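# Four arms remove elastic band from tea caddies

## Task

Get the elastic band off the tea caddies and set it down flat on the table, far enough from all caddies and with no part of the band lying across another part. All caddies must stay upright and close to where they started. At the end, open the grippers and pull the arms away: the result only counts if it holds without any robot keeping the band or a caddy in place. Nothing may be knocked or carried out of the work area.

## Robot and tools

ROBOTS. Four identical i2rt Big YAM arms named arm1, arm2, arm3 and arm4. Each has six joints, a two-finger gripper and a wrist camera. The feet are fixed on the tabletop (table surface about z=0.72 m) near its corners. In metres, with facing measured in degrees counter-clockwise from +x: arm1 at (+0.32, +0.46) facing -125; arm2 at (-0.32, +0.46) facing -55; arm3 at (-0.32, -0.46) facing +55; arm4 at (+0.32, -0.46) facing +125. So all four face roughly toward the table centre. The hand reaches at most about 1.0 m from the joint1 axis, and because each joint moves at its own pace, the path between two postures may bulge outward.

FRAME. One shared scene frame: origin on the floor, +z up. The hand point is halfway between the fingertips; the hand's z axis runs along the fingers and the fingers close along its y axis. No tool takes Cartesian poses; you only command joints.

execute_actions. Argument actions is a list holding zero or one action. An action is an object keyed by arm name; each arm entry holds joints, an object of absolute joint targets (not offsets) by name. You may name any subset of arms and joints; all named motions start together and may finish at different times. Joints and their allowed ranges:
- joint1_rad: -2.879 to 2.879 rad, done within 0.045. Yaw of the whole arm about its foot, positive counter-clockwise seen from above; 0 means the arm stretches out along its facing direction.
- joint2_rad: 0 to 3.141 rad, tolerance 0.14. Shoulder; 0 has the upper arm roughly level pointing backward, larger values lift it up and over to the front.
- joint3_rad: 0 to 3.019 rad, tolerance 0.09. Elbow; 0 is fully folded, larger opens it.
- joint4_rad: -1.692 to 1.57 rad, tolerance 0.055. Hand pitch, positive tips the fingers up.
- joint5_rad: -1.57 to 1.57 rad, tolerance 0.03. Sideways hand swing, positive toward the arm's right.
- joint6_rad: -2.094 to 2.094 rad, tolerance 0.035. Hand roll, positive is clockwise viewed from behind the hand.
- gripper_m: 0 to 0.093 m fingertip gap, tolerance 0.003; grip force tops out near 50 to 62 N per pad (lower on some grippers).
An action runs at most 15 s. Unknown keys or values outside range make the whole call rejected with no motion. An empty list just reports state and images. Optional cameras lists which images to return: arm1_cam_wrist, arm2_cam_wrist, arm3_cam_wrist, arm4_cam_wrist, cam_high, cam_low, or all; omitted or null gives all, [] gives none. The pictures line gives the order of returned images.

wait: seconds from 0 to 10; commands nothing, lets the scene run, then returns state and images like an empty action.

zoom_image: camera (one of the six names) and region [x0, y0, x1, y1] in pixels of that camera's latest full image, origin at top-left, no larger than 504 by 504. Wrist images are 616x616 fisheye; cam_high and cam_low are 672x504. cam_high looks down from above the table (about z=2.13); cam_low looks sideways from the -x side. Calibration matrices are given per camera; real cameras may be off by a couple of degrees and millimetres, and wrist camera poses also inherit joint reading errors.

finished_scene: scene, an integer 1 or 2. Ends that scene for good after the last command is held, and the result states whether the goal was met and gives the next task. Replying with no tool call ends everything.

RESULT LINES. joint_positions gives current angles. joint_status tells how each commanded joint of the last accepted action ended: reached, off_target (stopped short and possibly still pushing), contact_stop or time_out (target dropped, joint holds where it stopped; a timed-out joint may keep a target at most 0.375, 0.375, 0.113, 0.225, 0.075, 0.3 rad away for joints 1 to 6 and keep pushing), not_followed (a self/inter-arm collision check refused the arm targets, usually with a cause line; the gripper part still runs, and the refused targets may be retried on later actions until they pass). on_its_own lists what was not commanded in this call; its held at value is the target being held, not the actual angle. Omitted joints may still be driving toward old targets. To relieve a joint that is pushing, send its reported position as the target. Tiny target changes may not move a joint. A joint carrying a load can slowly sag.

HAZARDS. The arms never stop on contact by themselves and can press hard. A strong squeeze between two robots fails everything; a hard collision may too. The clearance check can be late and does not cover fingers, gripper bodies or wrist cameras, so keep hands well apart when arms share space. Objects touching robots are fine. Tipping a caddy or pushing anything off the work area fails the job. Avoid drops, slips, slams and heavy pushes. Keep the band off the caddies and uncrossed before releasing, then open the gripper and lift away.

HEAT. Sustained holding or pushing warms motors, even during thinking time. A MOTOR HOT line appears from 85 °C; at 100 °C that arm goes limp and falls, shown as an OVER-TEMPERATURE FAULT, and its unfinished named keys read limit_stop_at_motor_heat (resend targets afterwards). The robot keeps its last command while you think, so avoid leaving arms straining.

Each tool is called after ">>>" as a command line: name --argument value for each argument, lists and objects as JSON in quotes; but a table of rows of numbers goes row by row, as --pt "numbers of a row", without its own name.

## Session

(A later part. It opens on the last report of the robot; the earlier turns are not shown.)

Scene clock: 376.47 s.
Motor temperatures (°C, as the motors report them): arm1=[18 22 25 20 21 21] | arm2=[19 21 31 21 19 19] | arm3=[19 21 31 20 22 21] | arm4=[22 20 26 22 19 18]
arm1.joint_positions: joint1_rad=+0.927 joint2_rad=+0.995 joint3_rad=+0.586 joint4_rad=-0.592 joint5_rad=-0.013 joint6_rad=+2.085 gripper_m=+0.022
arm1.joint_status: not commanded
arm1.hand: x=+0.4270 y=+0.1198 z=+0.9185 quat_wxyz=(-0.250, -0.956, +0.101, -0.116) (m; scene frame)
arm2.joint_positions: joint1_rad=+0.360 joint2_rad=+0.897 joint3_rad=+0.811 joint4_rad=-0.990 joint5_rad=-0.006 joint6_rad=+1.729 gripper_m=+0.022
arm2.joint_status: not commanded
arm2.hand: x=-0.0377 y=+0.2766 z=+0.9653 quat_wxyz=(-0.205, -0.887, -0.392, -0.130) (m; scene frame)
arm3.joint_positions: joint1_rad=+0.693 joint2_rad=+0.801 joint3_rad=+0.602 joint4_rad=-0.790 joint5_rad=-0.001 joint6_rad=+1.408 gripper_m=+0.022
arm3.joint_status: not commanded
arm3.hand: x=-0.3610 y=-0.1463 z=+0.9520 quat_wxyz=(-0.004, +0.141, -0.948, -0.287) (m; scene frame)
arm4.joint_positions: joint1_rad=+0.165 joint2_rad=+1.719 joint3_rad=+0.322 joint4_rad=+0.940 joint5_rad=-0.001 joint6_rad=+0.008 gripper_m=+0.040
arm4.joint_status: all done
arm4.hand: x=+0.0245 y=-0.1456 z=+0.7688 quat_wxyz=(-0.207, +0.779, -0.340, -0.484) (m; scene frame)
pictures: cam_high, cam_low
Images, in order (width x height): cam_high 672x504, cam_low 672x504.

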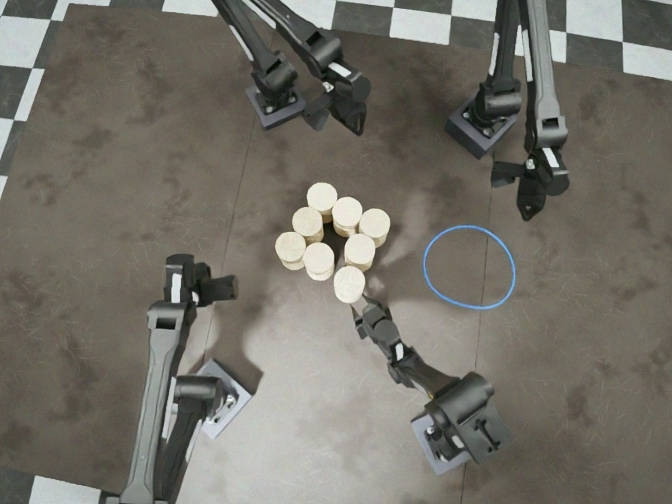

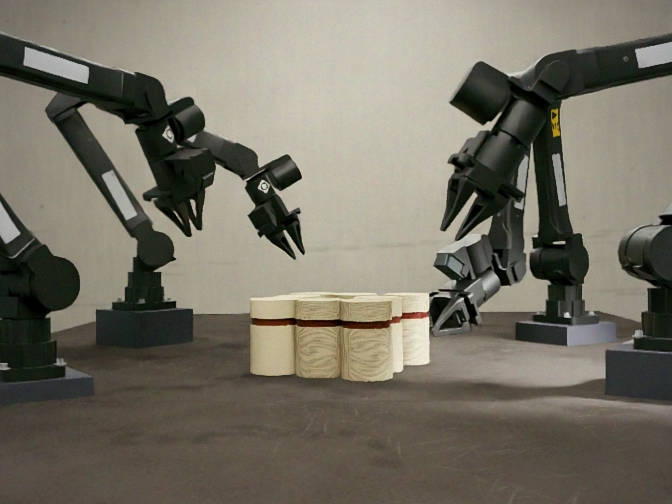

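>>> execute_actions --actions '[{"arm4":{"joints":{"joint2_rad":1.75,"joint3_rad":0.405,"joint4_rad":0.845}}}]' --cameras '["cam_high"]'

>>> execute_actions --actions '[{"arm4":{"joints":{"joint2_rad":1.55,"joint3_rad":0.25}}}]' --cameras '["cam_high"]'

Scene clock: 382.13 s.
Motor temperatures (°C, as the motors report them): arm1=[18 22 25 20 21 21] | arm2=[19 21 31 21 19 19] | arm3=[19 21 31 20 22 21] | arm4=[22 20 26 22 19 18]
arm1.joint_positions: joint1_rad=+0.927 joint2_rad=+0.995 joint3_rad=+0.586 joint4_rad=-0.592 joint5_rad=-0.013 joint6_rad=+2.085 gripper_m=+0.022
arm1.joint_status: not commanded
arm1.hand: x=+0.4270 y=+0.1198 z=+0.9185 quat_wxyz=(-0.250, -0.956, +0.101, -0.116) (m; scene frame)
arm2.joint_positions: joint1_rad=+0.360 joint2_rad=+0.897 joint3_rad=+0.811 joint4_rad=-0.990 joint5_rad=-0.006 joint6_rad=+1.729 gripper_m=+0.022
arm2.joint_status: not commanded
arm2.hand: x=-0.0377 y=+0.2766 z=+0.9653 quat_wxyz=(-0.205, -0.887, -0.392, -0.130) (m; scene frame)
arm3.joint_positions: joint1_rad=+0.693 joint2_rad=+0.801 joint3_rad=+0.602 joint4_rad=-0.790 joint5_rad=-0.001 joint6_rad=+1.408 gripper_m=+0.022
arm3.joint_status: not commanded
arm3.hand: x=-0.3610 y=-0.1463 z=+0.9520 quat_wxyz=(-0.004, +0.141, -0.948, -0.287) (m; scene frame)
arm4.joint_positions: joint1_rad=+0.165 joint2_rad=+1.747 joint3_rad=+0.386 joint4_rad=+0.856 joint5_rad=-0.001 joint6_rad=+0.008 gripper_m=+0.040
arm4.joint_status: all done
arm4.hand: x=+0.0120 y=-0.1322 z=+0.7576 quat_wxyz=(-0.199, +0.790, -0.345, -0.466) (m; scene frame)
pictures: cam_high
Images, in order (width x height): cam_high 672x504.

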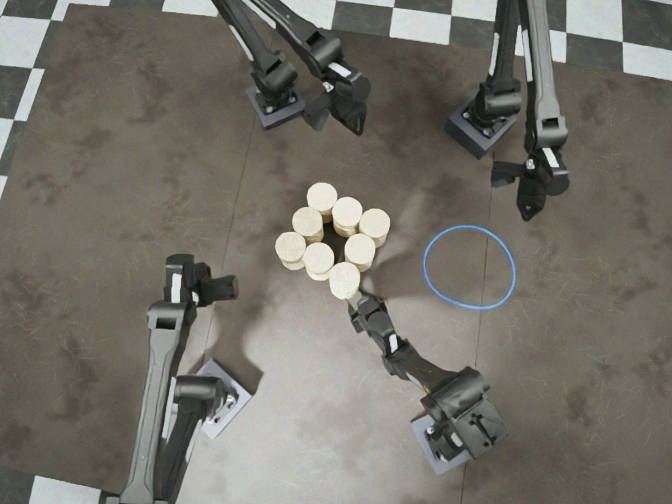

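Scene clock: 383.13 s.
Motor temperatures (°C, as the motors report them): arm1=[18 22 25 20 21 21] | arm2=[19 21 31 21 19 19] | arm3=[19 21 31 20 22 21] | arm4=[22 20 25 22 19 18]
arm1.joint_positions: joint1_rad=+0.927 joint2_rad=+0.995 joint3_rad=+0.586 joint4_rad=-0.592 joint5_rad=-0.013 joint6_rad=+2.085 gripper_m=+0.022
arm1.joint_status: not commanded
arm1.hand: x=+0.4270 y=+0.1198 z=+0.9185 quat_wxyz=(-0.250, -0.956, +0.101, -0.116) (m; scene frame)
arm2.joint_positions: joint1_rad=+0.360 joint2_rad=+0.897 joint3_rad=+0.811 joint4_rad=-0.990 joint5_rad=-0.006 joint6_rad=+1.729 gripper_m=+0.022
arm2.joint_status: not commanded
arm2.hand: x=-0.0377 y=+0.2766 z=+0.9653 quat_wxyz=(-0.205, -0.887, -0.392, -0.130) (m; scene frame)
arm3.joint_positions: joint1_rad=+0.693 joint2_rad=+0.801 joint3_rad=+0.602 joint4_rad=-0.790 joint5_rad=-0.001 joint6_rad=+1.408 gripper_m=+0.022
arm3.joint_status: not commanded
arm3.hand: x=-0.3610 y=-0.1463 z=+0.9520 quat_wxyz=(-0.004, +0.141, -0.948, -0.287) (m; scene frame)
arm4.joint_positions: joint1_rad=+0.165 joint2_rad=+1.550 joint3_rad=+0.247 joint4_rad=+0.854 joint5_rad=-0.001 joint6_rad=+0.008 gripper_m=+0.040
arm4.joint_status: all done
arm4.hand: x=+0.0430 y=-0.1652 z=+0.7942 quat_wxyz=(-0.208, +0.777, -0.339, -0.488) (m; scene frame)
pictures: cam_high
Images, in order (width x height): cam_high 672x504.

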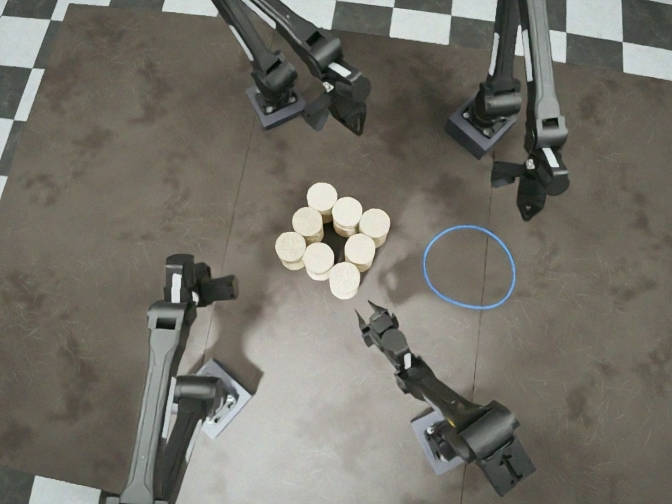

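>>> execute_actions --actions '[{"arm4":{"joints":{"joint2_rad":0.7,"joint4_rad":-0.1}},"arm1":{"joints":{"joint2_rad":0.6,"joint3_rad":0.5}}}]' --cameras '["cam_high","cam_low"]'

Scene clock: 388.60 s.
Motor temperatures (°C, as the motors report them): arm1=[18 21 25 20 21 21] | arm2=[19 21 31 21 19 19] | arm3=[19 21 31 20 22 21] | arm4=[22 20 25 22 19 18]
arm1.joint_positions: joint1_rad=+0.927 joint2_rad=+0.597 joint3_rad=+0.489 joint4_rad=-0.598 joint5_rad=-0.013 joint6_rad=+2.085 gripper_m=+0.022
arm1.joint_status: all done
arm1.hand: x=+0.4147 y=+0.1589 z=+0.9919 quat_wxyz=(-0.378, -0.905, +0.095, -0.171) (m; scene frame)
arm2.joint_positions: joint1_rad=+0.360 joint2_rad=+0.897 joint3_rad=+0.811 joint4_rad=-0.990 joint5_rad=-0.006 joint6_rad=+1.729 gripper_m=+0.022
arm2.joint_status: not commanded
arm2.hand: x=-0.0377 y=+0.2766 z=+0.9653 quat_wxyz=(-0.205, -0.887, -0.392, -0.130) (m; scene frame)
arm3.joint_positions: joint1_rad=+0.693 joint2_rad=+0.801 joint3_rad=+0.602 joint4_rad=-0.790 joint5_rad=-0.001 joint6_rad=+1.408 gripper_m=+0.022
arm3.joint_status: not commanded
arm3.hand: x=-0.3610 y=-0.1463 z=+0.9520 quat_wxyz=(-0.004, +0.141, -0.948, -0.287) (m; scene frame)
arm4.joint_positions: joint1_rad=+0.165 joint2_rad=+0.701 joint3_rad=+0.247 joint4_rad=-0.089 joint5_rad=-0.001 joint6_rad=+0.008 gripper_m=+0.040
arm4.joint_status: all done
arm4.hand: x=+0.0937 y=-0.2191 z=+0.8913 quat_wxyz=(-0.193, +0.799, -0.349, -0.451) (m; scene frame)
pictures: cam_high, cam_low
Images, in order (width x height): cam_high 672x504, cam_low 672x504.

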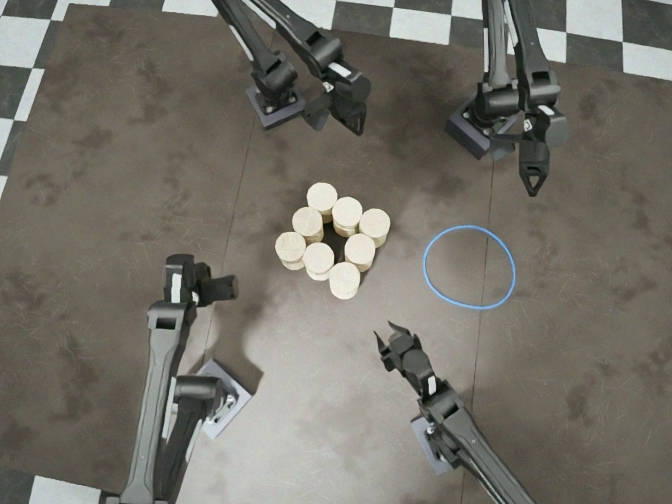

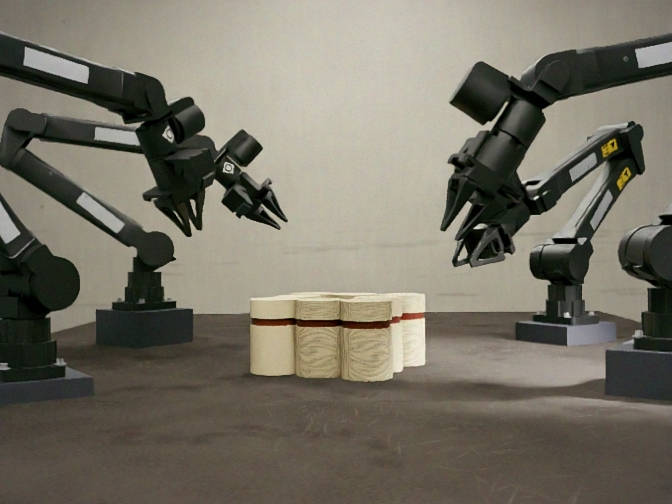

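>>> finished_scene --scene 2

The scene is finished: the task was done.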